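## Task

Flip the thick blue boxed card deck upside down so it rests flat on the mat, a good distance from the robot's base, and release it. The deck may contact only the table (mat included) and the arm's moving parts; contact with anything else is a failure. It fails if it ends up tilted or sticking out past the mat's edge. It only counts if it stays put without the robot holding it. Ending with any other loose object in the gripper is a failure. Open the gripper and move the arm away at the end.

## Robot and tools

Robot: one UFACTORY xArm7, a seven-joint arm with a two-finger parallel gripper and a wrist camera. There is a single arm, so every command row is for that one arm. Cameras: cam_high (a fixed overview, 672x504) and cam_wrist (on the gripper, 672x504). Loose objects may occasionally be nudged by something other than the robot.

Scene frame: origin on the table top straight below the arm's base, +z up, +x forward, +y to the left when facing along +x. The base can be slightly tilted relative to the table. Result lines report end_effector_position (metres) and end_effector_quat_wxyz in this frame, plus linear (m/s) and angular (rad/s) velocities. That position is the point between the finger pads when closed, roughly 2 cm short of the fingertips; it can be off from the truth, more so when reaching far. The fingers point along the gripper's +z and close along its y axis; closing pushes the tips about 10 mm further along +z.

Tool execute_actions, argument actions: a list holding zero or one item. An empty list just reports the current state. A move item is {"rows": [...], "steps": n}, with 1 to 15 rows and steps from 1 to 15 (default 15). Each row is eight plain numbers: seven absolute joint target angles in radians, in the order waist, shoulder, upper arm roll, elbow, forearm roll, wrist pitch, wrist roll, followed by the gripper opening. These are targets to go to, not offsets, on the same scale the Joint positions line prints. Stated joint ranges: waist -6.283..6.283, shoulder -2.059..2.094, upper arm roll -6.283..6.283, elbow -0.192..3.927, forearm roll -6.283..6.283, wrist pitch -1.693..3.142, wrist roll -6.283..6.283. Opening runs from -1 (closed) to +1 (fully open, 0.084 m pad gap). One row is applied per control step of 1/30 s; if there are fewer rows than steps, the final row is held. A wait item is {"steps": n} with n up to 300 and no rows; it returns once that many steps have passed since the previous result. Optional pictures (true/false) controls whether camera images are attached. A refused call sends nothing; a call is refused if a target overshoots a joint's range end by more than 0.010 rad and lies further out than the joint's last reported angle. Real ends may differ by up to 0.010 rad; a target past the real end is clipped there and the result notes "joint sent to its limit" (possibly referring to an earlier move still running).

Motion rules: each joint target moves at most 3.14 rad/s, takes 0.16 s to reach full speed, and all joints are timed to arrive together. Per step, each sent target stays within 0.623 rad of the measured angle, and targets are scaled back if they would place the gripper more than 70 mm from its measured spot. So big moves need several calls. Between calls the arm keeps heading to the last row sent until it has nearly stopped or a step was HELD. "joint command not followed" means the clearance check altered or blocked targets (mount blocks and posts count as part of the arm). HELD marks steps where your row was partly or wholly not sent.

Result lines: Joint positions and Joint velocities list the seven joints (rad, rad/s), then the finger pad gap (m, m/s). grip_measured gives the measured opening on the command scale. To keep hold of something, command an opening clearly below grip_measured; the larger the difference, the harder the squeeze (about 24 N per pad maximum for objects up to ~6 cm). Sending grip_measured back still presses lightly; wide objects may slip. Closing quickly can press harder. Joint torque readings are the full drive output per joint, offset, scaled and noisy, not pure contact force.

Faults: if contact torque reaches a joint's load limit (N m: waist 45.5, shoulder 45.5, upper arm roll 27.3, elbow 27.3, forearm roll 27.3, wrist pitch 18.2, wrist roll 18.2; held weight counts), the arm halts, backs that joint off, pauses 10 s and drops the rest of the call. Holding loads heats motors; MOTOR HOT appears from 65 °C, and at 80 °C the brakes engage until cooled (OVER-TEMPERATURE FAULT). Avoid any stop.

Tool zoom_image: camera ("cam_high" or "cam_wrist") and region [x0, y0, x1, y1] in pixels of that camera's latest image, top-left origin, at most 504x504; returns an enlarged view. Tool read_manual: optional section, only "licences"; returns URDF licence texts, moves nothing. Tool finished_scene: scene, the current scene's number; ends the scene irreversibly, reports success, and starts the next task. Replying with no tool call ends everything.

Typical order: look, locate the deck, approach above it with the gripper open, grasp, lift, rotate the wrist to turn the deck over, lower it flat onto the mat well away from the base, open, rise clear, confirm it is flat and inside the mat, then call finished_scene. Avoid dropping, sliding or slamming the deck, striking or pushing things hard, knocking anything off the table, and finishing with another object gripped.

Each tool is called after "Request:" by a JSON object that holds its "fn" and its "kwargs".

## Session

Request:
{"fn": "execute_actions", "kwargs": {"actions": []}}

Scene clock: 0.00 s of 4100.00 s.
end_effector_position=(+0.0138, -0.6077, +0.3907) grip_measured=+1.00 end_effector_quat_wxyz=(-0.295, -0.428, +0.854, +0.021) end_effector_velocity=(-0.001, -0.000, +0.001) end_effector_angular_velocity=(-0.002, +0.001, -0.001)
Joint positions: [-2.174 -0.72   0.175  0.865 -0.029  0.789  0.636  0.084]
Joint velocities: [-0.001 -0.    -0.002  0.001 -0.001 -0.001  0.     0.   ]
Joint torques (N m, as the arm reports them, + toward a larger angle): no reading

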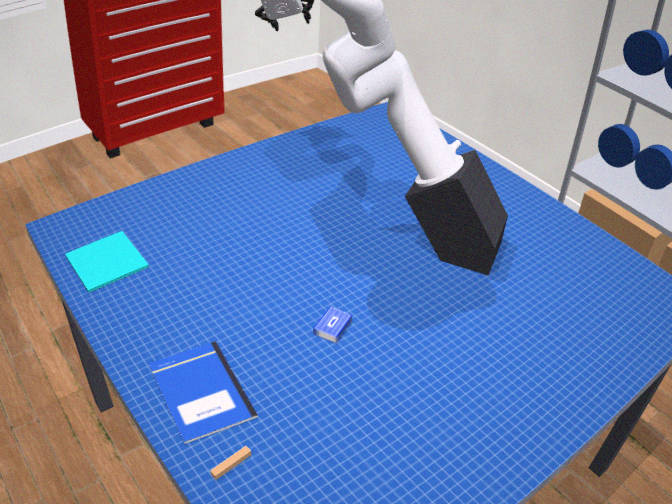

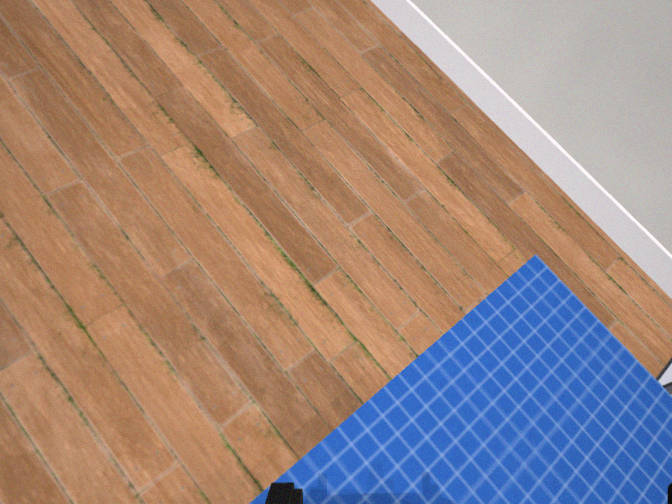

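Request:
{"fn": "execute_actions", "kwargs": {"actions": [{"rows":[[0.53,-0.312,0,0.712,-0.647,1.267,0,1]]}], "pictures": false}}

Request:
{"fn": "execute_actions", "kwargs": {"actions": [{"steps":80}]}}

Scene clock: 2.90 s of 4100.00 s.
end_effector_position=(+0.0428, -0.4922, +0.2365) grip_measured=+1.00 end_effector_quat_wxyz=(+0.108, +0.722, -0.605, -0.316) end_effector_velocity=(+0.229, +0.247, -0.255) end_effector_angular_velocity=(+1.789, -0.092, +1.656)
Joint positions: [-1.694 -0.483  0.073  0.775 -0.386  1.065  0.27   0.084]
Joint velocities: [ 1.413  0.454 -0.191 -0.169 -0.684  0.529 -0.704  0.   ]
Joint torques (N m, as the arm reports them, + toward a larger angle): [  1.24 -14.88  -1.96  18.83  -0.89   0.51  -0.52]
Steps of this call (steps 1 to 72: nothing new was sent; steps 73 to 87: all 15 steps of this action). Readings (joint positions):
73: [-2.174 -0.720 0.175 0.865 -0.030 0.790 0.635]
74: [-2.168 -0.717 0.173 0.865 -0.036 0.794 0.629]
76: [-2.123 -0.690 0.158 0.859 -0.081 0.828 0.582]
80: [-1.989 -0.607 0.126 0.822 -0.199 0.921 0.461]
87: the state above

Scene clock: 5.57 s of 4100.00 s.
end_effector_position=(+0.3907, +0.0139, +0.3482) grip_measured=+1.00 end_effector_quat_wxyz=(-0.001, +0.875, +0.484, +0.001) end_effector_velocity=(+0.000, -0.000, -0.000) end_effector_angular_velocity=(-0.000, -0.001, +0.001)
Joint positions: [ 0.53  -0.312 -0.     0.712 -0.647  1.267  0.     0.084]
Joint velocities: [-0.    -0.    -0.001  0.    -0.001  0.    -0.002  0.   ]
Joint torques (N m, as the arm reports them, + toward a larger angle): [ 7.28 -5.81  7.63 19.04 -0.52 -0.6  -0.45]
Steps of this call (steps 1 to 75: the robot went on to your last target; steps 76 to 80: nothing new was sent). Readings (joint positions):
1: [-1.646 -0.469 0.067 0.770 -0.408 1.082 0.247]
2: [-1.598 -0.455 0.062 0.765 -0.428 1.098 0.226]
4: [-1.500 -0.431 0.052 0.756 -0.465 1.126 0.188]
8: [-1.307 -0.395 0.037 0.743 -0.520 1.169 0.131]
80: the state above
The arm was judged still, so your last target was given up. Only a new action makes it travel on or press farther. Fingers that are still opening or closing keep moving.

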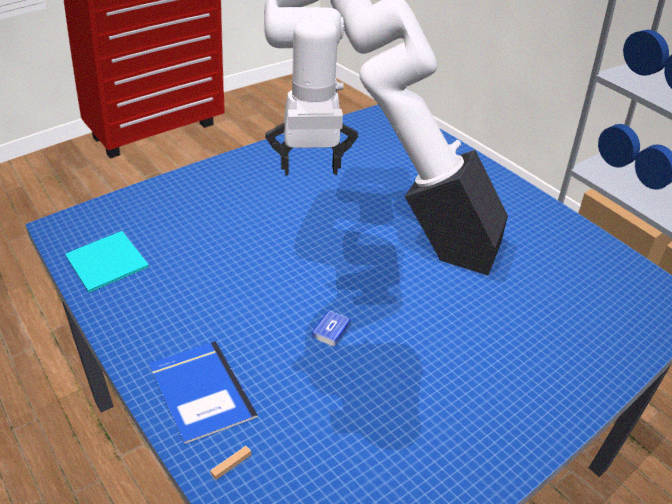

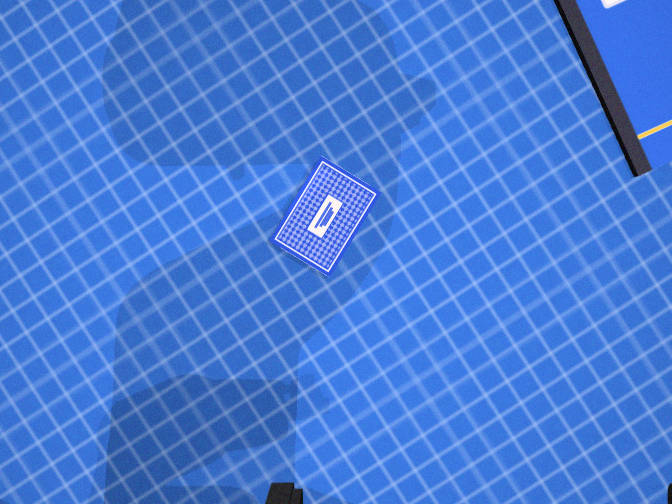

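Request:
{"fn": "execute_actions", "kwargs": {"actions": [{"rows":[[0.4,0.3,0,1.25,-0.55,1.45,0.2,1]]}], "pictures": false}}

Request:
{"fn": "execute_actions", "kwargs": {"actions": [{"rows":[[0.233,0.96,0,1.63,-0.455,1.535,0.426,1]]}], "pictures": false}}

Request:
{"fn": "execute_actions", "kwargs": {"actions": [{"steps":25}]}}

Scene clock: 15.77 s of 4100.00 s.
end_effector_position=(+0.4588, +0.0620, +0.2857) grip_measured=+1.00 end_effector_quat_wxyz=(+0.022, +0.919, +0.358, -0.164) end_effector_velocity=(+0.030, +0.032, -0.032) end_effector_angular_velocity=(-0.094, +0.110, -0.148)
Joint positions: [ 0.404  0.276 -0.002  1.222 -0.555  1.441  0.19   0.084]
Joint velocities: [-0.059  0.28   0.017  0.284  0.054  0.107  0.11   0.   ]
Joint torques (N m, as the arm reports them, + toward a larger angle): [ 15.03 -19.47   9.29  18.78  -0.06  -0.32  -0.5 ]
Steps of this call (steps 1 to 90: nothing new was sent; then 6.70 s passed at rest; steps 91 to 105: all 15 steps of this action). Readings (joint positions):
91: [0.530 -0.312 0.000 0.712 -0.647 1.267 0.000]
92: [0.529 -0.306 0.000 0.717 -0.646 1.269 0.002]
94: [0.519 -0.258 0.001 0.760 -0.638 1.285 0.019]
98: [0.468 -0.018 0.001 0.974 -0.600 1.355 0.096]
105: the state above

Scene clock: 16.27 s of 4100.00 s.
end_effector_position=(+0.4276, +0.1108, +0.1320) grip_measured=+1.00 end_effector_quat_wxyz=(+0.063, +0.905, +0.257, -0.333) end_effector_velocity=(-0.167, +0.084, -0.373) end_effector_angular_velocity=(-0.553, +0.635, -0.306)
Joint positions: [ 0.267  0.822 -0.     1.55  -0.475  1.517  0.379  0.084]
Joint velocities: [-0.303  1.215 -0.002  0.693  0.17   0.155  0.406  0.   ]
Joint torques (N m, as the arm reports them, + toward a larger angle): [ 16.24 -20.12   7.91  13.49   0.19   0.43  -0.6 ]
Steps of this call (steps 1 to 15: all 15 steps of this action). Readings (joint positions):
1: [0.403 0.284 -0.001 1.231 -0.553 1.444 0.194]
2: [0.401 0.293 -0.000 1.241 -0.551 1.447 0.198]
4: [0.388 0.343 0.003 1.282 -0.542 1.456 0.220]
8: [0.341 0.526 -0.000 1.383 -0.516 1.479 0.280]
15: the state above

Scene clock: 17.10 s of 4100.00 s.
end_effector_position=(+0.4063, +0.1199, +0.0902) grip_measured=+1.00 end_effector_quat_wxyz=(+0.077, +0.895, +0.233, -0.374) end_effector_velocity=(-0.001, +0.000, -0.000) end_effector_angular_velocity=(-0.001, +0.003, +0.002)
Joint positions: [ 0.233  0.96   0.     1.63  -0.455  1.535  0.426  0.084]
Joint velocities: [-0.     0.002  0.001 -0.001  0.     0.001  0.    -0.   ]
Joint torques (N m, as the arm reports them, + toward a larger angle): [ 16.94 -19.26   7.96  13.4   -0.36   0.63  -0.47]
Steps of this call (steps 1 to 25: the robot went on to your last target). Readings (joint positions):
1: [0.257 0.862 -0.000 1.573 -0.469 1.522 0.392]
2: [0.249 0.895 -0.001 1.590 -0.465 1.526 0.403]
4: [0.239 0.935 -0.002 1.608 -0.459 1.531 0.416]
8: [0.235 0.952 0.001 1.627 -0.456 1.534 0.424]
25: the state above

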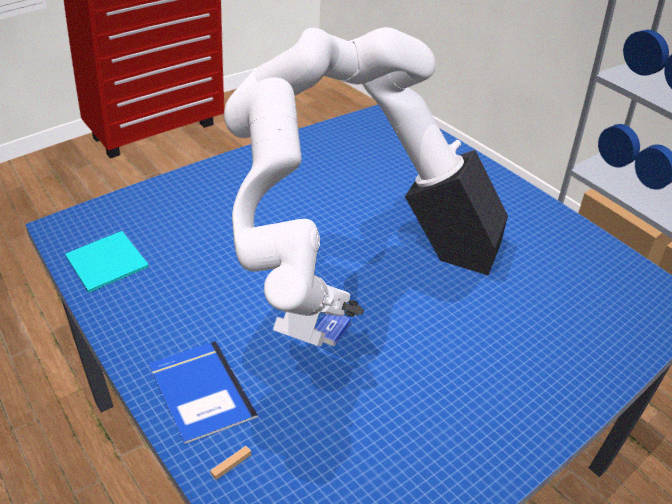

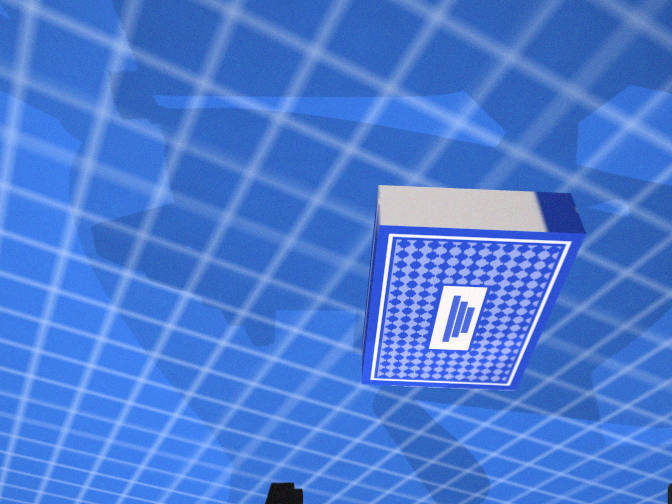

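Request:
{"fn": "execute_actions", "kwargs": {"actions": [{"rows":[[0.2,1.022,0,1.668,-0.483,1.508,0.441,1],[0.2,1.022,0,1.668,-0.483,1.508,0.441,1],[0.2,1.022,0,1.668,-0.483,1.508,0.441,1],[0.2,1.022,0,1.668,-0.483,1.508,0.441,1],[0.2,1.022,0,1.668,-0.483,1.508,0.441,1],[0.2,1.022,0,1.668,-0.483,1.508,0.441,1],[0.166,1.089,0,1.708,-0.513,1.479,0.457,1]]}], "pictures": false}}

Request:
{"fn": "execute_actions", "kwargs": {"actions": [{"rows":[[0.166,1.089,0,1.708,-0.513,1.479,0.457,1],[0.166,1.089,0,1.708,-0.513,1.479,0.457,1],[0.166,1.089,0,1.708,-0.513,1.479,0.457,0.7],[0.166,1.089,0,1.708,-0.513,1.479,0.457,0.6],[0.166,1.089,0,1.708,-0.513,1.479,0.457,0.5],[0.166,1.089,0,1.708,-0.513,1.479,0.457,0.4],[0.166,1.089,0,1.708,-0.513,1.479,0.457,0.3],[0.166,1.089,0,1.708,-0.513,1.479,0.457,0.25],[0.166,1.089,0,1.708,-0.513,1.479,0.457,0.2],[0.166,1.089,0,1.708,-0.513,1.479,0.457,0.1],[0.166,1.089,0,1.708,-0.513,1.479,0.457,-0.3]]}], "pictures": false}}

Request:
{"fn": "execute_actions", "kwargs": {"actions": [{"rows":[[0.233,0.96,0,1.63,-0.455,1.535,0.426,-0.3]]}]}}

Request:
{"fn": "execute_actions", "kwargs": {"actions": [{"rows":[[0.1,0.45,0,1.3,-0.4,1.3,0.25,-0.3]]}], "pictures": false}}

Request:
{"fn": "execute_actions", "kwargs": {"actions": [{"rows":[[-0.6,-0.05,0,1.1,-0.2,0.8,0.1,-0.3]]}], "pictures": false}}

Request:
{"fn": "execute_actions", "kwargs": {"actions": [{"rows":[[-1.28,-0.25,0,1.0,0,0.2,0,-0.3]]}], "pictures": false}}

Request:
{"fn": "execute_actions", "kwargs": {"actions": [{"rows":[[-1.28,-0.3,0,0.65,0,-0.2,0,-0.3]]}], "pictures": false}}

Request:
{"fn": "execute_actions", "kwargs": {"actions": [{"rows":[[-1.28,-0.15,0,0.5,0,-0.8,0,-0.3]]}], "pictures": false}}

Request:
{"fn": "execute_actions", "kwargs": {"actions": [{"rows":[[-1.28,0.198,0,0.432,0,-1.184,0,-0.3]]}], "pictures": false}}

Request:
{"fn": "execute_actions", "kwargs": {"actions": [{"rows":[[-1.28,0.39,0,0.55,0,-1.258,0,-0.3]]}], "pictures": false}}

Request:
{"fn": "execute_actions", "kwargs": {"actions": [{"rows":[[-1.28,0.425,0,0.573,0,-1.27,0,-0.3]]}]}}

Request:
{"fn": "zoom_image", "kwargs": {"camera": "cam_high", "region": [180,120,300,210]}}

Scene clock: 34.70 s of 4100.00 s.
end_effector_position=(+0.4045, +0.1150, +0.0294) grip_measured=+1.00 end_effector_quat_wxyz=(+0.090, +0.897, +0.215, -0.375) end_effector_velocity=(+0.021, +0.019, -0.003) end_effector_angular_velocity=(+0.037, -0.057, -0.020)
Joint positions: [ 0.167  1.086 -0.002  1.704 -0.511  1.481  0.456  0.084]
Joint velocities: [-0.006  0.022  0.025  0.059 -0.021 -0.026  0.011  0.   ]
Joint torques (N m, as the arm reports them, + toward a larger angle): [ 19.   -19.9    8.12  12.83   0.21   0.57  -0.31]
Steps of this call (steps 1 to 15: the robot went on to your last target; steps 16 to 90: nothing new was sent; then 14.10 s passed at rest; steps 91 to 105: all 15 steps of this action). Readings (joint positions):
91: [0.233 0.960 0.000 1.630 -0.455 1.535 0.426]
92: [0.230 0.965 0.001 1.635 -0.458 1.532 0.428]
94: [0.217 0.993 0.003 1.654 -0.471 1.519 0.434]
98: [0.198 1.025 -0.002 1.667 -0.484 1.508 0.441]
105: the state above

Scene clock: 35.20 s of 4100.00 s.
end_effector_position=(+0.4059, +0.1176, +0.0297) grip_measured=+0.21 end_effector_quat_wxyz=(+0.088, +0.898, +0.216, -0.373) end_effector_velocity=(+0.000, -0.001, -0.001) end_effector_angular_velocity=(-0.002, +0.000, +0.002)
Joint positions: [ 0.167  1.088  0.002  1.708 -0.512  1.479  0.457  0.053]
Joint velocities: [-0.001  0.001 -0.001  0.    -0.002  0.001 -0.001  0.   ]
Joint torques (N m, as the arm reports them, + toward a larger angle): [ 15.15 -18.37   5.34  11.29  -1.06   0.53  -0.06]
Steps of this call (steps 1 to 15: all 15 steps of this action). Readings (joint positions):
1: [0.167 1.087 -0.001 1.705 -0.512 1.481 0.456]
2: [0.167 1.087 0.000 1.707 -0.512 1.480 0.456]
4: [0.167 1.087 0.001 1.708 -0.512 1.479 0.457]
8: [0.166 1.088 0.001 1.708 -0.512 1.479 0.457]
15: the state above

Scene clock: 35.70 s of 4100.00 s.
end_effector_position=(+0.4054, +0.1183, +0.0881) grip_measured=+0.21 end_effector_quat_wxyz=(+0.078, +0.894, +0.232, -0.375) end_effector_velocity=(+0.006, +0.008, +0.012) end_effector_angular_velocity=(+0.022, -0.014, -0.003)
Joint positions: [ 0.231  0.962 -0.002  1.629 -0.456  1.535  0.426  0.053]
Joint velocities: [ 0.009 -0.017  0.011  0.006  0.007  0.003 -0.002  0.   ]
Joint torques (N m, as the arm reports them, + toward a larger angle): [ 17.7  -19.13   7.96  13.81   0.38   0.56  -0.35]
Steps of this call (steps 1 to 15: all 15 steps of this action). Readings (joint positions):
1: [0.167 1.088 0.002 1.708 -0.512 1.479 0.457]
2: [0.169 1.083 -0.000 1.704 -0.510 1.482 0.455]
4: [0.187 1.044 -0.007 1.672 -0.491 1.502 0.445]
8: [0.229 0.970 0.004 1.645 -0.462 1.527 0.430]
15: the state above

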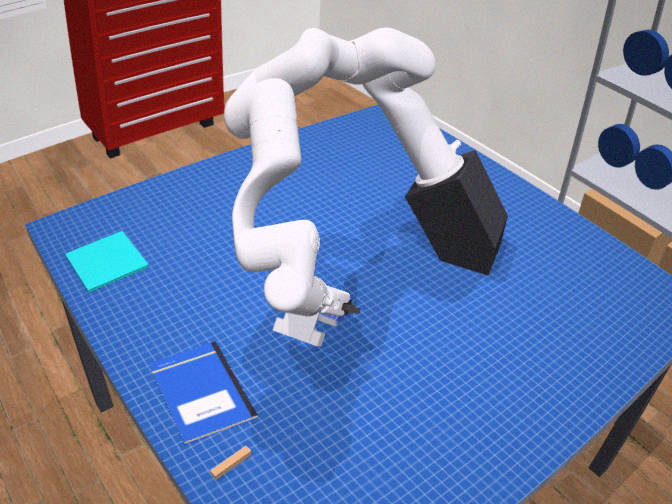

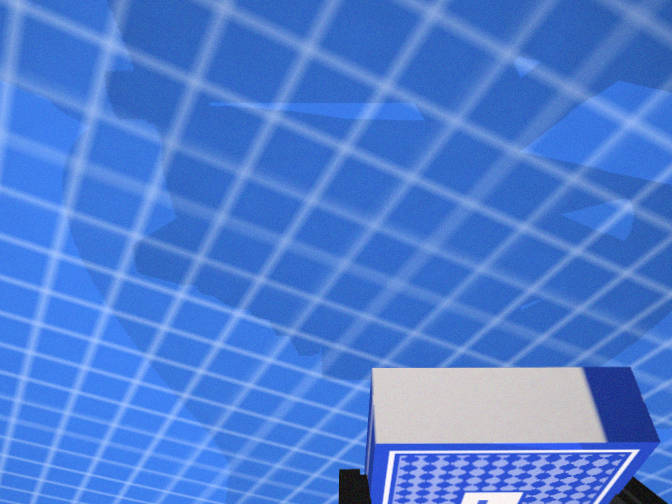

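Scene clock: 36.20 s of 4100.00 s.
end_effector_position=(+0.4707, +0.0352, +0.1676) grip_measured=+0.21 end_effector_quat_wxyz=(-0.058, +0.943, +0.191, -0.266) end_effector_velocity=(-0.016, -0.022, +0.029) end_effector_angular_velocity=(+0.147, -0.067, -0.003)
Joint positions: [ 0.104  0.47  -0.003  1.319 -0.403  1.312  0.259  0.053]
Joint velocities: [-0.056 -0.231  0.03  -0.232  0.035 -0.137 -0.103 -0.   ]
Joint torques (N m, as the arm reports them, + toward a larger angle): [ 17.05 -11.45   9.83  12.08   0.63   0.28  -0.02]
Steps of this call (steps 1 to 15: all 15 steps of this action). Readings (joint positions):
1: [0.231 0.961 -0.002 1.629 -0.455 1.534 0.426]
2: [0.230 0.956 -0.001 1.625 -0.455 1.531 0.424]
4: [0.220 0.911 0.003 1.588 -0.449 1.507 0.406]
8: [0.169 0.716 -0.001 1.474 -0.429 1.422 0.342]
15: the state above

Scene clock: 36.70 s of 4100.00 s.
end_effector_position=(+0.5296, -0.1351, +0.1544) grip_measured=+0.21 end_effector_quat_wxyz=(-0.149, +0.976, -0.030, -0.158) end_effector_velocity=(+0.069, -0.449, -0.004) end_effector_angular_velocity=(-0.057, -0.431, -1.097)
Joint positions: [-0.289  0.174 -0.001  1.19  -0.288  1.02   0.167  0.053]
Joint velocities: [-0.876 -0.629  0.001 -0.253  0.245 -0.616 -0.187 -0.   ]
Joint torques (N m, as the arm reports them, + toward a larger angle): [ 11.86 -18.14   8.17  15.38  -0.21  -0.21  -0.29]
Steps of this call (steps 1 to 15: all 15 steps of this action). Readings (joint positions):
1: [0.103 0.464 -0.001 1.312 -0.402 1.308 0.256]
2: [0.097 0.457 0.002 1.305 -0.399 1.300 0.253]
4: [0.056 0.423 0.011 1.283 -0.383 1.261 0.240]
8: [-0.077 0.325 -0.000 1.252 -0.346 1.168 0.212]
15: the state above

Scene clock: 37.20 s of 4100.00 s.
end_effector_position=(+0.5344, -0.3655, +0.1532) grip_measured=+0.21 end_effector_quat_wxyz=(-0.121, +0.954, -0.274, +0.018) end_effector_velocity=(-0.129, -0.463, +0.002) end_effector_angular_velocity=(-0.479, -0.267, -0.905)
Joint positions: [-0.713 -0.046 -0.     1.092 -0.142  0.63   0.081  0.053]
Joint velocities: [-0.822 -0.29   0.001 -0.134  0.203 -0.615 -0.119 -0.   ]
Joint torques (N m, as the arm reports them, + toward a larger angle): [  6.34 -18.49   4.89  16.87  -0.98  -0.35  -0.39]
Steps of this call (steps 1 to 15: all 15 steps of this action). Readings (joint positions):
1: [-0.318 0.153 -0.001 1.182 -0.279 0.999 0.161]
2: [-0.347 0.134 -0.001 1.173 -0.268 0.974 0.154]
4: [-0.404 0.097 -0.000 1.157 -0.242 0.915 0.139]
8: [-0.519 0.034 -0.001 1.128 -0.198 0.800 0.114]
15: the state above

Scene clock: 37.70 s of 4100.00 s.
end_effector_position=(+0.3971, -0.5410, +0.1576) grip_measured=+0.21 end_effector_quat_wxyz=(+0.033, +0.878, -0.449, +0.163) end_effector_velocity=(-0.344, -0.292, +0.102) end_effector_angular_velocity=(-0.943, -0.221, -0.776)
Joint positions: [-1.12  -0.227 -0.     0.784 -0.04   0.06   0.023  0.053]
Joint velocities: [-0.778 -0.354  0.002 -0.648  0.197 -1.259 -0.111  0.   ]
Joint torques (N m, as the arm reports them, + toward a larger angle): [  2.68 -17.86   1.84  16.6   -0.66  -1.12  -0.48]
Steps of this call (steps 1 to 15: all 15 steps of this action). Readings (joint positions):
1: [-0.740 -0.056 -0.000 1.087 -0.135 0.608 0.078]
2: [-0.767 -0.067 -0.000 1.079 -0.129 0.582 0.074]
4: [-0.823 -0.094 0.000 1.038 -0.115 0.516 0.066]
8: [-0.934 -0.142 -0.001 0.938 -0.087 0.362 0.050]
15: the state above

Scene clock: 38.20 s of 4100.00 s.
end_effector_position=(+0.3153, -0.5799, +0.1853) grip_measured=+0.21 end_effector_quat_wxyz=(+0.198, +0.791, -0.471, +0.337) end_effector_velocity=(-0.006, -0.010, +0.031) end_effector_angular_velocity=(-0.156, -0.071, -0.018)
Joint positions: [-1.277 -0.153  0.001  0.506 -0.001 -0.78   0.     0.053]
Joint velocities: [-0.021  0.023  0.004 -0.036  0.006 -0.229 -0.003 -0.   ]
Joint torques (N m, as the arm reports them, + toward a larger angle): [  1.46 -16.08   0.03  10.84  -0.33  -1.44  -0.07]
Steps of this call (steps 1 to 15: all 15 steps of this action). Readings (joint positions):
1: [-1.145 -0.239 -0.000 0.762 -0.034 0.017 0.019]
2: [-1.168 -0.247 -0.001 0.739 -0.028 -0.031 0.016]
4: [-1.202 -0.248 -0.002 0.683 -0.020 -0.163 0.011]
8: [-1.251 -0.192 0.001 0.564 -0.007 -0.517 0.004]
15: the state above

Scene clock: 38.70 s of 4100.00 s.
end_effector_position=(+0.2764, -0.5118, +0.1001) grip_measured=+0.21 end_effector_quat_wxyz=(+0.195, +0.794, -0.474, +0.328) end_effector_velocity=(-0.002, -0.002, +0.002) end_effector_angular_velocity=(-0.065, -0.032, -0.006)
Joint positions: [-1.28   0.189  0.     0.434 -0.    -1.173  0.     0.053]
Joint velocities: [-0.002  0.073 -0.003  0.016  0.002 -0.13   0.002 -0.   ]
Joint torques (N m, as the arm reports them, + toward a larger angle): [  1.6  -16.12  -0.08   2.03  -0.61  -1.32  -0.44]
Steps of this call (steps 1 to 15: all 15 steps of this action). Readings (joint positions):
1: [-1.278 -0.152 0.001 0.505 -0.001 -0.787 0.000]
2: [-1.278 -0.147 0.001 0.504 -0.000 -0.798 0.000]
4: [-1.279 -0.103 0.000 0.498 -0.000 -0.855 0.000]
8: [-1.279 0.062 0.001 0.459 -0.000 -1.030 0.000]
15: the state above

Scene clock: 39.20 s of 4100.00 s.
end_effector_position=(+0.2755, -0.5103, +0.0540) grip_measured=+0.21 end_effector_quat_wxyz=(+0.195, +0.794, -0.474, +0.328) end_effector_velocity=(-0.000, +0.001, -0.005) end_effector_angular_velocity=(+0.002, +0.002, +0.002)
Joint positions: [-1.28   0.387 -0.     0.549  0.    -1.257  0.     0.053]
Joint velocities: [ 0.     0.02  -0.     0.01  -0.001 -0.007 -0.002 -0.   ]
Joint torques (N m, as the arm reports them, + toward a larger angle): [  1.99 -15.84  -0.25   0.14  -0.68  -1.4   -0.14]
Steps of this call (steps 1 to 15: all 15 steps of this action). Readings (joint positions):
1: [-1.280 0.192 -0.000 0.434 -0.000 -1.177 0.000]
2: [-1.280 0.198 -0.000 0.438 -0.000 -1.182 0.000]
4: [-1.280 0.247 -0.000 0.468 -0.000 -1.205 0.000]
8: [-1.280 0.363 0.000 0.533 -0.000 -1.245 -0.000]
15: the state above

Scene clock: 39.70 s of 4100.00 s.
end_effector_position=(+0.2752, -0.5096, +0.0446) grip_measured=+0.21 end_effector_quat_wxyz=(+0.195, +0.794, -0.474, +0.328) end_effector_velocity=(+0.001, +0.000, -0.001) end_effector_angular_velocity=(+0.000, -0.001, +0.002)
Joint positions: [-1.28   0.425 -0.     0.573 -0.    -1.27   0.     0.053]
Joint velocities: [-0.     0.003  0.002  0.003 -0.001 -0.001 -0.001  0.   ]
Joint torques (N m, as the arm reports them, + toward a larger angle): [  1.52 -15.79  -0.14  -0.01  -0.45  -1.37  -0.44]
Steps of this call (steps 1 to 15: all 15 steps of this action). Readings (joint positions):
1: [-1.280 0.388 -0.000 0.549 -0.000 -1.258 0.000]
2: [-1.280 0.393 -0.000 0.553 -0.000 -1.261 0.000]
4: [-1.280 0.411 -0.000 0.565 0.000 -1.265 0.000]
8: [-1.280 0.422 0.000 0.571 -0.000 -1.269 -0.000]
15: the state above

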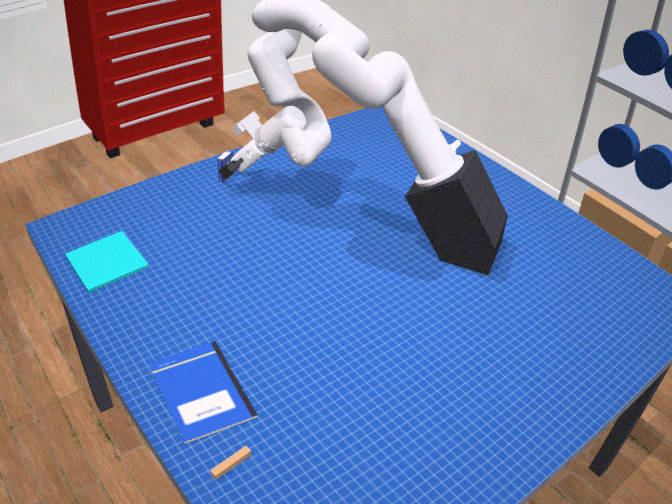

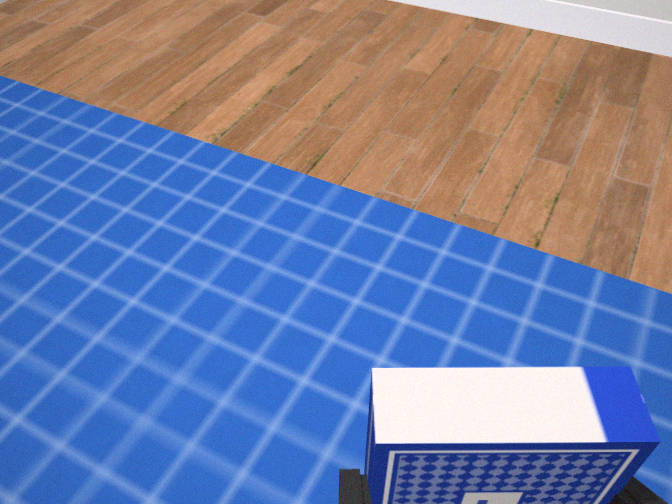

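Region (180, 120, 300, 210) of cam_high's 672x504 image, scaled by 4.200, with more detail than that image has; it fills the top 378 rows of this view, and the rest is white.

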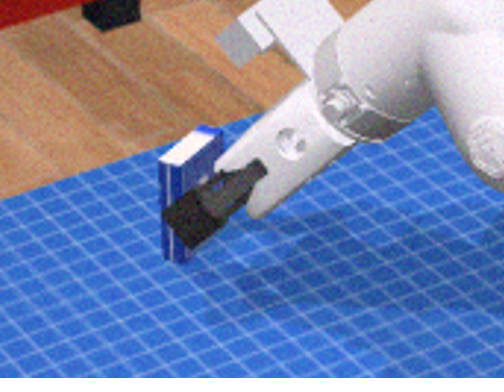

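Request:
{"fn": "execute_actions", "kwargs": {"actions": [{"rows":[[-1.28,0.437,0,0.581,0,-1.274,0,-0.3]],"steps":10}], "pictures": false}}

Request:
{"fn": "execute_actions", "kwargs": {"actions": [{"rows":[[-1.28,0.448,0,0.588,0,-1.277,0,-0.3]],"steps":10}], "pictures": false}}

Request:
{"fn": "execute_actions", "kwargs": {"actions": [{"rows":[[-1.28,0.445,0,0.586,0,-1.276,0,1]]}], "pictures": false}}

Request:
{"fn": "execute_actions", "kwargs": {"actions": [{"rows":[[-1.28,0.15,0,0.41,0,-1.16,0,1]]}], "pictures": false}}

Request:
{"fn": "execute_actions", "kwargs": {"actions": [{"rows":[[-1.28,-0.268,0,0.767,0,0.402,0,1]]}], "pictures": false}}

Request:
{"fn": "execute_actions", "kwargs": {"actions": [{"steps":15}]}}

Request:
{"fn": "execute_actions", "kwargs": {"actions": [{"rows":[[-1.28,-0.05,0,1.27,0,1.0,0,1]]}], "pictures": false}}

Request:
{"fn": "execute_actions", "kwargs": {"actions": [{"rows":[[-1.28,0.337,0,1.785,0,1.6,0,1]]}], "pictures": false}}

Request:
{"fn": "execute_actions", "kwargs": {"actions": [{"rows":[[-1.28,0.525,0,1.89,0,1.516,0,1]]}]}}

Scene clock: 52.77 s of 4100.00 s.
end_effector_position=(+0.2757, -0.5103, +0.0430) grip_measured=+0.21 end_effector_quat_wxyz=(+0.196, +0.793, -0.473, +0.330) end_effector_velocity=(-0.001, -0.001, -0.001) end_effector_angular_velocity=(-0.000, +0.003, -0.001)
Joint positions: [-1.28   0.435  0.     0.581 -0.    -1.277 -0.     0.053]
Joint velocities: [-0.     0.004 -0.001  0.003  0.002  0.001 -0.002  0.   ]
Joint torques (N m, as the arm reports them, + toward a larger angle): [  1.08 -11.96  -0.45  -0.54  -0.48   1.16  -0.06]
Steps of this call (steps 1 to 15: the robot went on to your last target; steps 16 to 90: nothing new was sent; then 9.73 s passed at rest; steps 91 to 100: all 10 steps of this action). Readings (joint positions):
91: [-1.280 0.425 -0.000 0.573 -0.000 -1.270 0.000]
92: [-1.280 0.428 -0.000 0.575 -0.000 -1.271 -0.000]
94: [-1.280 0.432 0.000 0.579 0.000 -1.275 -0.000]
98: [-1.280 0.435 0.000 0.581 -0.000 -1.277 -0.000]
100: the state above

Scene clock: 53.10 s of 4100.00 s.
end_effector_position=(+0.2762, -0.5108, +0.0418) grip_measured=+0.21 end_effector_quat_wxyz=(+0.198, +0.792, -0.473, +0.333) end_effector_velocity=(-0.001, +0.001, -0.001) end_effector_angular_velocity=(-0.006, -0.001, +0.000)
Joint positions: [-1.28   0.445  0.     0.588 -0.    -1.287 -0.     0.053]
Joint velocities: [-0.     0.011 -0.001  0.003 -0.    -0.014 -0.001  0.   ]
Joint torques (N m, as the arm reports them, + toward a larger angle): [ 0.57 -7.2  -0.71 -1.7  -0.34  4.05 -0.16]
Steps of this call (steps 1 to 10: all 10 steps of this action). Readings (joint positions):
1: [-1.280 0.435 0.000 0.581 -0.000 -1.277 -0.000]
2: [-1.280 0.438 0.000 0.583 -0.000 -1.279 -0.000]
4: [-1.280 0.442 0.000 0.586 -0.000 -1.282 -0.000]
8: [-1.280 0.445 0.000 0.588 -0.000 -1.285 -0.000]
10: the state above

Scene clock: 53.60 s of 4100.00 s.
end_effector_position=(+0.2747, -0.5087, +0.0388) grip_measured=+1.00 end_effector_quat_wxyz=(+0.195, +0.794, -0.474, +0.327) end_effector_velocity=(+0.001, -0.002, +0.003) end_effector_angular_velocity=(-0.007, -0.005, -0.002)
Joint positions: [-1.28   0.446 -0.     0.586  0.    -1.275  0.     0.084]
Joint velocities: [-0.    -0.005 -0.     0.     0.    -0.004  0.002 -0.   ]
Joint torques (N m, as the arm reports them, + toward a larger angle): [  1.78 -15.99  -0.12  -0.54  -0.45  -1.51  -0.35]
Steps of this call (steps 1 to 15: all 15 steps of this action). Readings (joint positions):
1: [-1.280 0.446 0.000 0.589 -0.000 -1.284 0.000]
2: [-1.280 0.449 0.000 0.588 0.000 -1.278 0.000]
4: [-1.280 0.451 -0.000 0.585 0.000 -1.273 0.000]
8: [-1.280 0.448 -0.000 0.586 0.000 -1.273 0.000]
15: the state above

Scene clock: 54.10 s of 4100.00 s.
end_effector_position=(+0.2759, -0.5109, +0.1082) grip_measured=+1.00 end_effector_quat_wxyz=(+0.195, +0.794, -0.474, +0.328) end_effector_velocity=(-0.002, +0.003, +0.006) end_effector_angular_velocity=(+0.008, +0.005, +0.002)
Joint positions: [-1.28   0.155  0.     0.412 -0.    -1.162 -0.     0.084]
Joint velocities: [-0.    -0.037 -0.001 -0.025 -0.002  0.021 -0.001 -0.   ]
Joint torques (N m, as the arm reports them, + toward a larger angle): [  1.19 -14.9    0.09   2.    -0.3   -1.27  -0.28]
Steps of this call (steps 1 to 15: all 15 steps of this action). Readings (joint positions):
1: [-1.280 0.445 -0.000 0.586 0.000 -1.275 0.000]
2: [-1.280 0.440 0.000 0.582 0.000 -1.272 0.000]
4: [-1.280 0.392 0.000 0.552 0.000 -1.251 -0.000]
8: [-1.280 0.210 -0.000 0.449 -0.000 -1.187 0.000]
15: the state above

Scene clock: 54.60 s of 4100.00 s.
end_effector_position=(+0.3345, -0.6199, +0.1832) grip_measured=+1.00 end_effector_quat_wxyz=(+0.164, +0.813, -0.485, +0.276) end_effector_velocity=(+0.007, -0.016, +0.015) end_effector_angular_velocity=(+1.348, +0.727, -0.001)
Joint positions: [-1.28  -0.181 -0.     0.696  0.    -0.412  0.     0.084]
Joint velocities: [-0.    -0.728 -0.001  0.633  0.001  2.892  0.001  0.   ]
Joint torques (N m, as the arm reports them, + toward a larger angle): [  0.87 -12.29   0.1    7.31  -0.55  -0.55  -0.5 ]
Steps of this call (steps 1 to 15: all 15 steps of this action). Readings (joint positions):
1: [-1.280 0.153 0.000 0.412 -0.000 -1.160 -0.000]
2: [-1.280 0.149 0.000 0.414 -0.000 -1.153 -0.000]
4: [-1.280 0.119 0.000 0.437 -0.000 -1.102 -0.000]
8: [-1.280 0.014 0.000 0.531 0.000 -0.933 0.000]
15: the state above

Scene clock: 55.10 s of 4100.00 s.
end_effector_position=(+0.2824, -0.5231, +0.1284) grip_measured=+1.00 end_effector_quat_wxyz=(+0.001, +0.859, -0.512, +0.003) end_effector_velocity=(-0.007, +0.015, -0.001) end_effector_angular_velocity=(+0.068, +0.036, +0.001)
Joint positions: [-1.28  -0.267  0.     0.766  0.     0.393  0.     0.084]
Joint velocities: [ 0.    -0.01   0.002  0.009  0.001  0.095  0.    -0.   ]
Joint torques (N m, as the arm reports them, + toward a larger angle): [  1.84 -16.59   0.03  15.52  -0.31  -0.67  -0.52]
Steps of this call (steps 1 to 15: the robot went on to your last target). Readings (joint positions):
1: [-1.280 -0.203 -0.000 0.715 0.000 -0.314 0.000]
2: [-1.280 -0.220 -0.000 0.729 0.000 -0.214 0.000]
4: [-1.280 -0.242 -0.000 0.747 0.000 -0.021 0.000]
8: [-1.280 -0.257 0.000 0.755 -0.000 0.276 -0.000]
15: the state above

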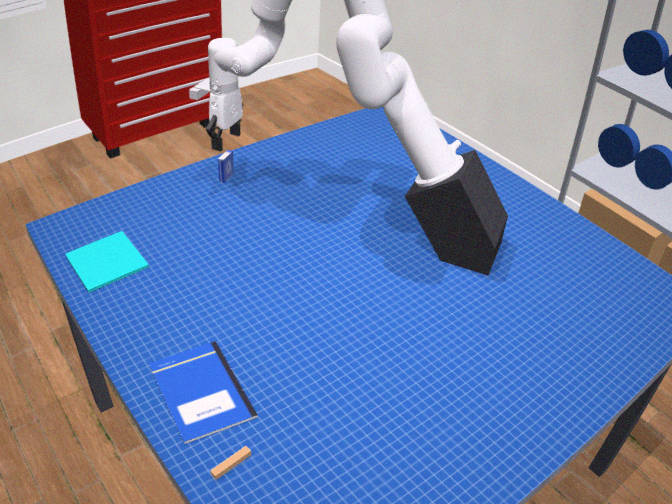

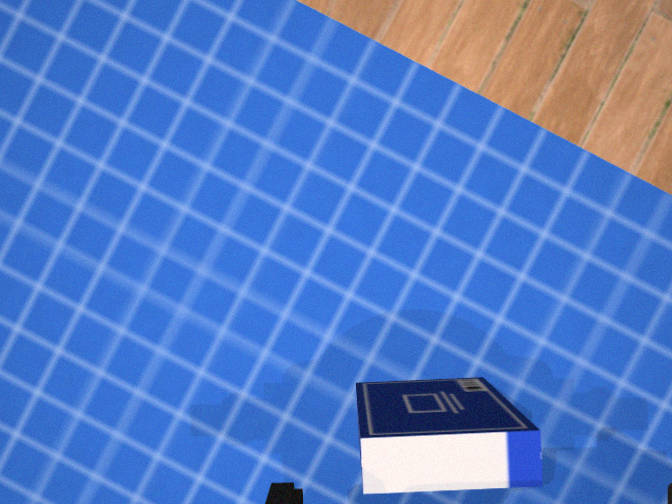

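Scene clock: 55.60 s of 4100.00 s.
end_effector_position=(+0.3013, -0.5581, +0.1458) grip_measured=+1.00 end_effector_quat_wxyz=(-0.078, +0.849, -0.506, -0.130) end_effector_velocity=(-0.010, +0.017, -0.003) end_effector_angular_velocity=(+0.157, +0.086, +0.001)
Joint positions: [-1.28  -0.057  0.     1.254 -0.     0.981 -0.     0.084]
Joint velocities: [ 0.     0.08  -0.001  0.125 -0.001  0.225 -0.001 -0.   ]
Joint torques (N m, as the arm reports them, + toward a larger angle): [  1.12 -21.64   0.3   18.23  -0.14  -0.27  -0.41]
Steps of this call (steps 1 to 15: all 15 steps of this action). Readings (joint positions):
1: [-1.280 -0.267 0.000 0.767 0.000 0.396 0.000]
2: [-1.280 -0.265 0.000 0.771 -0.000 0.405 -0.000]
4: [-1.280 -0.247 -0.000 0.811 -0.000 0.459 -0.000]
8: [-1.280 -0.146 -0.000 1.049 0.000 0.735 0.000]
15: the state above

Scene clock: 56.10 s of 4100.00 s.
end_effector_position=(+0.2887, -0.5348, +0.1210) grip_measured=+1.00 end_effector_quat_wxyz=(-0.194, +0.795, -0.474, -0.324) end_effector_velocity=(+0.005, -0.013, +0.027) end_effector_angular_velocity=(+0.074, +0.042, -0.004)
Joint positions: [-1.28   0.327  0.     1.767 -0.     1.581 -0.     0.084]
Joint velocities: [-0.002  0.084 -0.003  0.214  0.002  0.215 -0.     0.   ]
Joint torques (N m, as the arm reports them, + toward a larger angle): [  1.55 -25.94   0.2   17.72  -0.56   0.32  -0.32]
Steps of this call (steps 1 to 15: all 15 steps of this action). Readings (joint positions):
1: [-1.280 -0.054 -0.000 1.258 -0.000 0.988 -0.000]
2: [-1.280 -0.049 -0.000 1.266 -0.000 0.999 -0.000]
4: [-1.280 -0.017 -0.000 1.313 0.000 1.054 -0.000]
8: [-1.280 0.164 -0.000 1.558 0.000 1.332 0.000]
15: the state above

Scene clock: 56.60 s of 4100.00 s.
end_effector_position=(+0.2907, -0.5385, +0.0468) grip_measured=+1.00 end_effector_quat_wxyz=(-0.195, +0.794, -0.474, -0.327) end_effector_velocity=(-0.001, +0.001, -0.008) end_effector_angular_velocity=(+0.002, +0.003, +0.002)
Joint positions: [-1.28   0.52  -0.     1.891  0.     1.517 -0.     0.084]
Joint velocities: [ 0.     0.019  0.     0.008 -0.003 -0.007  0.001 -0.   ]
Joint torques (N m, as the arm reports them, + toward a larger angle): [  1.51 -23.53  -0.11  16.31  -0.23   0.58  -0.54]
Steps of this call (steps 1 to 15: all 15 steps of this action). Readings (joint positions):
1: [-1.280 0.329 -0.000 1.774 -0.000 1.587 -0.000]
2: [-1.280 0.336 -0.000 1.782 0.000 1.588 -0.000]
4: [-1.280 0.380 -0.000 1.818 0.000 1.570 -0.000]
8: [-1.280 0.502 0.000 1.865 -0.000 1.528 0.000]
15: the state above

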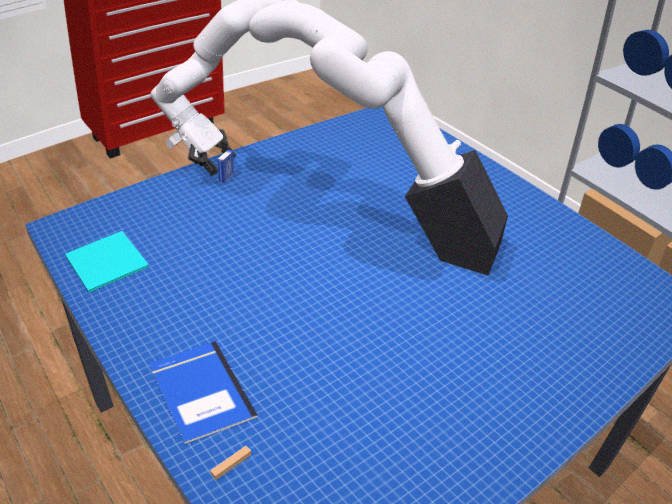

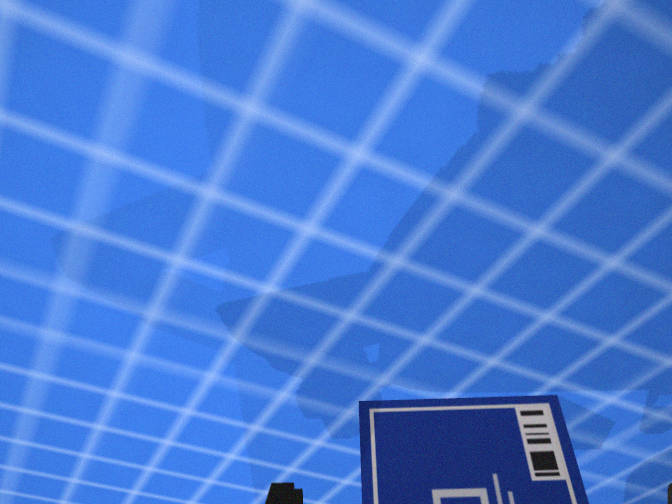

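Request:
{"fn": "execute_actions", "kwargs": {"actions": [{"rows":[[-1.28,0.525,0,1.89,0,1.516,0,0.7],[-1.28,0.525,0,1.89,0,1.516,0,0.6],[-1.28,0.525,0,1.89,0,1.516,0,0.5],[-1.28,0.525,0,1.89,0,1.516,0,0.4],[-1.28,0.525,0,1.89,0,1.516,0,0.35],[-1.28,0.525,0,1.89,0,1.516,0,0.3],[-1.28,0.525,0,1.89,0,1.516,0,0.25],[-1.28,0.525,0,1.89,0,1.516,0,0.2],[-1.28,0.525,0,1.89,0,1.516,0,0.1],[-1.28,0.525,0,1.89,0,1.516,0,-0.3]]}], "pictures": false}}

Request:
{"fn": "execute_actions", "kwargs": {"actions": [{"rows":[[-1.28,0.28,0,1.75,0,1.6,0,-0.3]]}], "pictures": false}}

Request:
{"fn": "execute_actions", "kwargs": {"actions": [{"rows":[[-1.28,-0.05,0,1.27,0,1.0,0,-0.3]]}], "pictures": false}}

Request:
{"fn": "execute_actions", "kwargs": {"actions": [{"rows":[[-1.28,-0.3,0,0.767,0,0.402,0,-0.3]]}], "pictures": false}}

Request:
{"fn": "execute_actions", "kwargs": {"actions": [{"rows":[[-1.28,-0.3,0,0.65,0,-0.2,0,-0.3]]}], "pictures": false}}

Request:
{"fn": "execute_actions", "kwargs": {"actions": [{"rows":[[-1.28,-0.15,0,0.5,0,-0.8,0,-0.3]]}], "pictures": false}}

Request:
{"fn": "execute_actions", "kwargs": {"actions": [{"rows":[[-1.28,0.198,0,0.432,0,-1.184,0,-0.3]]}], "pictures": false}}

Request:
{"fn": "execute_actions", "kwargs": {"actions": [{"rows":[[-1.28,0.435,0,0.58,0,-1.273,0,-0.3]]}], "pictures": false}}

Request:
{"fn": "execute_actions", "kwargs": {"actions": [{"rows":[[-1.28,0.475,0,0.607,0,-1.286,0,-0.3]],"steps":12}], "pictures": false}}

Request:
{"fn": "execute_actions", "kwargs": {"actions": [{"rows":[[-1.28,0.487,0,0.615,0,-1.29,0,-0.3]],"steps":12}]}}

Request:
{"fn": "zoom_image", "kwargs": {"camera": "cam_high", "region": [180,120,300,210]}}

Scene clock: 70.80 s of 4100.00 s.
end_effector_position=(+0.2903, -0.5366, +0.0446) grip_measured=+0.22 end_effector_quat_wxyz=(-0.197, +0.794, -0.473, -0.328) end_effector_velocity=(-0.001, -0.001, -0.000) end_effector_angular_velocity=(-0.001, +0.002, +0.001)
Joint positions: [-1.28   0.525  0.001  1.89   0.     1.516 -0.     0.053]
Joint velocities: [-0.     0.    -0.001  0.001 -0.002  0.    -0.     0.   ]
Joint torques (N m, as the arm reports them, + toward a larger angle): [  0.31 -24.11  -0.8   16.88  -1.37   0.62  -0.33]
Steps of this call (steps 1 to 15: the robot went on to your last target; steps 16 to 90: nothing new was sent; then 10.70 s passed at rest; steps 91 to 105: all 15 steps of this action). Readings (joint positions):
91: [-1.280 0.525 0.000 1.890 -0.000 1.516 -0.000]
92: [-1.280 0.525 0.000 1.890 0.000 1.516 0.000]
94: [-1.280 0.525 -0.000 1.890 0.000 1.516 0.000]
98: [-1.280 0.525 0.001 1.890 0.000 1.516 -0.000]
105: the state above

Scene clock: 71.30 s of 4100.00 s.
end_effector_position=(+0.2886, -0.5347, +0.1384) grip_measured=+0.22 end_effector_quat_wxyz=(-0.193, +0.796, -0.475, -0.323) end_effector_velocity=(-0.005, +0.014, +0.002) end_effector_angular_velocity=(+0.034, +0.016, +0.001)
Joint positions: [-1.28   0.286  0.     1.749 -0.     1.599  0.     0.053]
Joint velocities: [ 0.001 -0.015  0.003 -0.037  0.001  0.016  0.001  0.   ]
Joint torques (N m, as the arm reports them, + toward a larger angle): [  1.34 -25.87  -0.14  20.76  -0.6    0.7   -0.5 ]
Steps of this call (steps 1 to 15: all 15 steps of this action). Readings (joint positions):
1: [-1.280 0.524 0.001 1.890 0.000 1.516 -0.000]
2: [-1.280 0.520 0.000 1.885 -0.000 1.518 0.000]
4: [-1.280 0.478 -0.001 1.852 -0.000 1.535 0.000]
8: [-1.280 0.331 -0.001 1.786 -0.000 1.581 0.000]
15: the state above

Scene clock: 71.80 s of 4100.00 s.
end_effector_position=(+0.3013, -0.5583, +0.1465) grip_measured=+0.22 end_effector_quat_wxyz=(-0.085, +0.847, -0.505, -0.141) end_effector_velocity=(-0.001, +0.006, -0.010) end_effector_angular_velocity=(-0.106, -0.060, +0.005)
Joint positions: [-1.28  -0.04  -0.     1.285 -0.     1.019 -0.     0.053]
Joint velocities: [ 0.002 -0.083  0.003 -0.176 -0.001 -0.215 -0.001 -0.   ]
Joint torques (N m, as the arm reports them, + toward a larger angle): [  1.44 -20.33   0.09  20.9   -0.54   0.21  -0.38]
Steps of this call (steps 1 to 15: all 15 steps of this action). Readings (joint positions):
1: [-1.280 0.285 0.000 1.748 -0.000 1.599 0.000]
2: [-1.280 0.281 0.000 1.743 -0.000 1.592 0.000]
4: [-1.280 0.253 0.000 1.704 -0.000 1.541 0.000]
8: [-1.280 0.097 0.000 1.482 0.000 1.266 0.000]
15: the state above

Scene clock: 72.30 s of 4100.00 s.
end_effector_position=(+0.2863, -0.5304, +0.1419) grip_measured=+0.22 end_effector_quat_wxyz=(+0.004, +0.859, -0.512, +0.008) end_effector_velocity=(+0.007, -0.011, +0.019) end_effector_angular_velocity=(-0.163, -0.088, -0.001)
Joint positions: [-1.28  -0.292  0.     0.782 -0.     0.421 -0.     0.053]
Joint velocities: [ 0.001 -0.086  0.    -0.126 -0.    -0.225  0.001  0.   ]
Joint torques (N m, as the arm reports them, + toward a larger angle): [  1.73 -15.96   0.04  17.41  -0.58  -0.37  -0.53]
Steps of this call (steps 1 to 15: all 15 steps of this action). Readings (joint positions):
1: [-1.280 -0.043 0.000 1.279 -0.000 1.013 -0.000]
2: [-1.280 -0.047 0.000 1.272 -0.000 1.002 0.000]
4: [-1.280 -0.070 0.000 1.228 0.000 0.946 0.000]
8: [-1.280 -0.189 0.000 0.991 0.000 0.667 0.000]
15: the state above

Scene clock: 72.80 s of 4100.00 s.
end_effector_position=(+0.3194, -0.5917, +0.1847) grip_measured=+0.22 end_effector_quat_wxyz=(+0.126, +0.832, -0.497, +0.212) end_effector_velocity=(+0.009, -0.018, +0.025) end_effector_angular_velocity=(-0.154, -0.082, +0.001)
Joint positions: [-1.28  -0.3    0.     0.654 -0.    -0.181  0.     0.053]
Joint velocities: [-0.     0.001 -0.001 -0.04  -0.001 -0.216 -0.001  0.   ]
Joint torques (N m, as the arm reports them, + toward a larger angle): [  1.48 -15.78   0.04  15.97  -0.75  -1.13  -0.38]
Steps of this call (steps 1 to 15: all 15 steps of this action). Readings (joint positions):
1: [-1.280 -0.295 0.000 0.779 0.000 0.414 0.000]
2: [-1.280 -0.296 0.000 0.775 0.000 0.404 0.000]
4: [-1.280 -0.298 0.000 0.761 -0.000 0.348 0.000]
8: [-1.280 -0.299 0.000 0.704 0.000 0.069 0.000]
15: the state above

Scene clock: 73.30 s of 4100.00 s.
end_effector_position=(+0.3134, -0.5807, +0.1858) grip_measured=+0.22 end_effector_quat_wxyz=(+0.200, +0.790, -0.472, +0.336) end_effector_velocity=(+0.004, -0.010, +0.030) end_effector_angular_velocity=(-0.153, -0.081, -0.002)
Joint positions: [-1.28  -0.154  0.     0.504 -0.    -0.781 -0.     0.053]
Joint velocities: [-0.     0.032 -0.001 -0.018  0.    -0.223 -0.001  0.   ]
Joint torques (N m, as the arm reports them, + toward a larger angle): [  1.56 -16.08  -0.11  10.6   -0.43  -1.23  -0.3 ]
Steps of this call (steps 1 to 15: all 15 steps of this action). Readings (joint positions):
1: [-1.280 -0.300 0.000 0.653 -0.000 -0.187 -0.000]
2: [-1.280 -0.299 -0.000 0.651 0.000 -0.198 0.000]
4: [-1.280 -0.287 -0.000 0.639 0.000 -0.254 0.000]
8: [-1.280 -0.216 -0.000 0.567 0.000 -0.533 0.000]
15: the state above

Scene clock: 73.80 s of 4100.00 s.
end_effector_position=(+0.2763, -0.5118, +0.1002) grip_measured=+0.22 end_effector_quat_wxyz=(+0.195, +0.794, -0.474, +0.328) end_effector_velocity=(-0.001, +0.000, +0.001) end_effector_angular_velocity=(-0.060, -0.031, -0.001)
Joint positions: [-1.28   0.189 -0.     0.434 -0.    -1.173  0.     0.053]
Joint velocities: [-0.001  0.074 -0.001  0.013 -0.    -0.128 -0.    -0.   ]
Joint torques (N m, as the arm reports them, + toward a larger angle): [  1.47 -15.47   0.05   1.85  -0.72  -1.22  -0.32]
Steps of this call (steps 1 to 15: all 15 steps of this action). Readings (joint positions):
1: [-1.280 -0.153 -0.000 0.504 0.000 -0.788 0.000]
2: [-1.280 -0.148 -0.000 0.503 0.000 -0.799 0.000]
4: [-1.280 -0.104 -0.000 0.498 0.000 -0.855 0.000]
8: [-1.280 0.061 0.000 0.459 -0.000 -1.030 -0.000]
15: the state above

Scene clock: 74.30 s of 4100.00 s.
end_effector_position=(+0.2753, -0.5099, +0.0430) grip_measured=+0.22 end_effector_quat_wxyz=(+0.195, +0.794, -0.474, +0.328) end_effector_velocity=(+0.000, -0.001, -0.005) end_effector_angular_velocity=(-0.006, -0.003, +0.001)
Joint positions: [-1.28   0.431 -0.     0.578  0.    -1.272  0.     0.053]
Joint velocities: [ 0.     0.027  0.     0.019  0.    -0.014 -0.001  0.   ]
Joint torques (N m, as the arm reports them, + toward a larger angle): [  1.17 -15.47   0.13  -0.24  -0.46  -1.28  -0.26]
Steps of this call (steps 1 to 15: all 15 steps of this action). Readings (joint positions):
1: [-1.280 0.192 -0.000 0.434 0.000 -1.177 0.000]
2: [-1.280 0.198 -0.000 0.438 -0.000 -1.182 0.000]
4: [-1.280 0.248 -0.000 0.469 -0.000 -1.205 0.000]
8: [-1.280 0.395 0.000 0.555 0.000 -1.255 -0.000]
15: the state above

Scene clock: 74.70 s of 4100.00 s.
end_effector_position=(+0.2748, -0.5088, +0.0321) grip_measured=+0.22 end_effector_quat_wxyz=(+0.195, +0.794, -0.474, +0.328) end_effector_velocity=(+0.001, -0.000, -0.001) end_effector_angular_velocity=(-0.002, -0.002, +0.003)
Joint positions: [-1.28   0.474 -0.     0.606  0.    -1.286  0.     0.053]
Joint velocities: [-0.     0.007 -0.     0.006 -0.003 -0.003 -0.     0.   ]
Joint torques (N m, as the arm reports them, + toward a larger angle): [  1.66 -16.29   0.05  -0.28  -0.54  -1.49  -0.29]
Steps of this call (steps 1 to 12: all 12 steps of this action). Readings (joint positions):
1: [-1.280 0.432 -0.000 0.579 -0.000 -1.273 0.000]
2: [-1.280 0.438 -0.000 0.583 -0.000 -1.275 0.000]
4: [-1.280 0.458 -0.000 0.597 0.000 -1.281 0.000]
8: [-1.280 0.472 0.000 0.605 -0.000 -1.285 -0.000]
12: the state above

Scene clock: 75.10 s of 4100.00 s.
end_effector_position=(+0.2746, -0.5084, +0.0288) grip_measured=+0.22 end_effector_quat_wxyz=(+0.195, +0.794, -0.474, +0.328) end_effector_velocity=(-0.001, +0.000, -0.001) end_effector_angular_velocity=(-0.001, +0.003, +0.001)
Joint positions: [-1.28   0.487 -0.     0.615  0.    -1.29   0.     0.053]
Joint velocities: [ 0.     0.002 -0.001  0.001  0.001 -0.001 -0.002 -0.   ]
Joint torques (N m, as the arm reports them, + toward a larger angle): [  1.52 -16.15  -0.1   -0.28  -0.64  -1.46  -0.08]
Steps of this call (steps 1 to 12: all 12 steps of this action). Readings (joint positions):
1: [-1.280 0.475 -0.000 0.607 -0.000 -1.286 0.000]
2: [-1.280 0.477 -0.000 0.609 -0.000 -1.287 0.000]
4: [-1.280 0.483 -0.000 0.612 0.000 -1.289 0.000]
8: [-1.280 0.486 0.000 0.614 -0.000 -1.290 -0.000]
12: the state above

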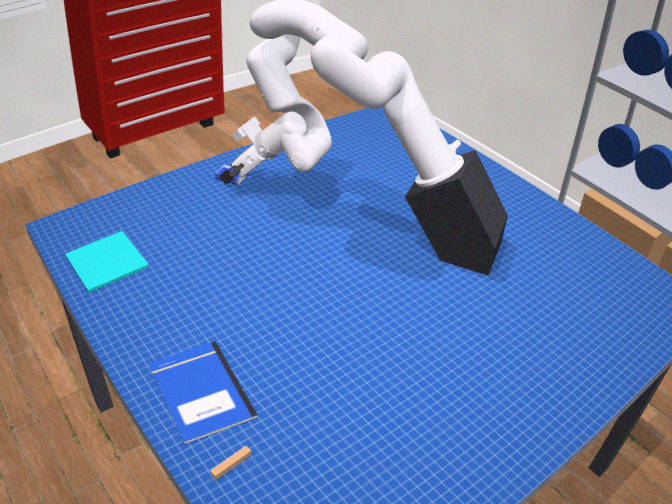

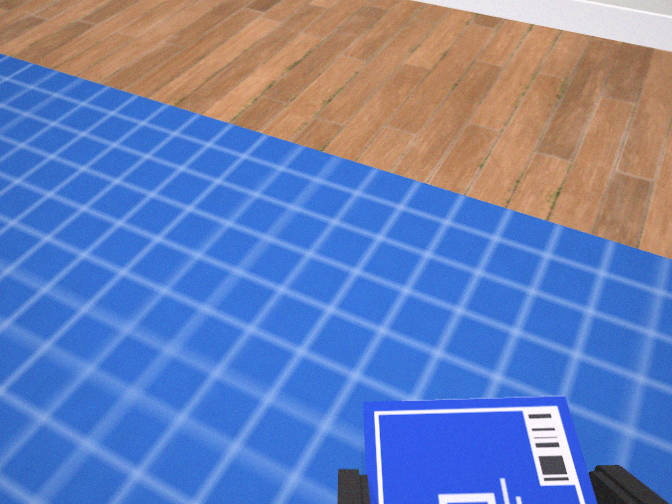

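Region (180, 120, 300, 210) of cam_high's 672x504 image, scaled by 4.200, with more detail than that image has; it fills the top 378 rows of this view, and the rest is white.

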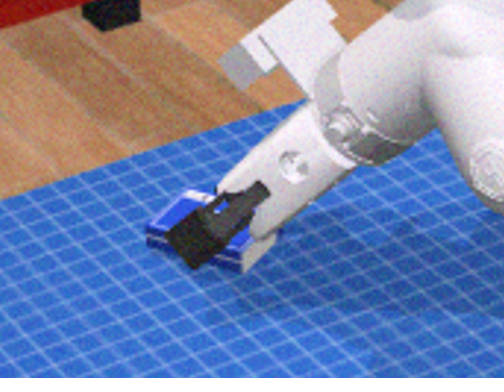

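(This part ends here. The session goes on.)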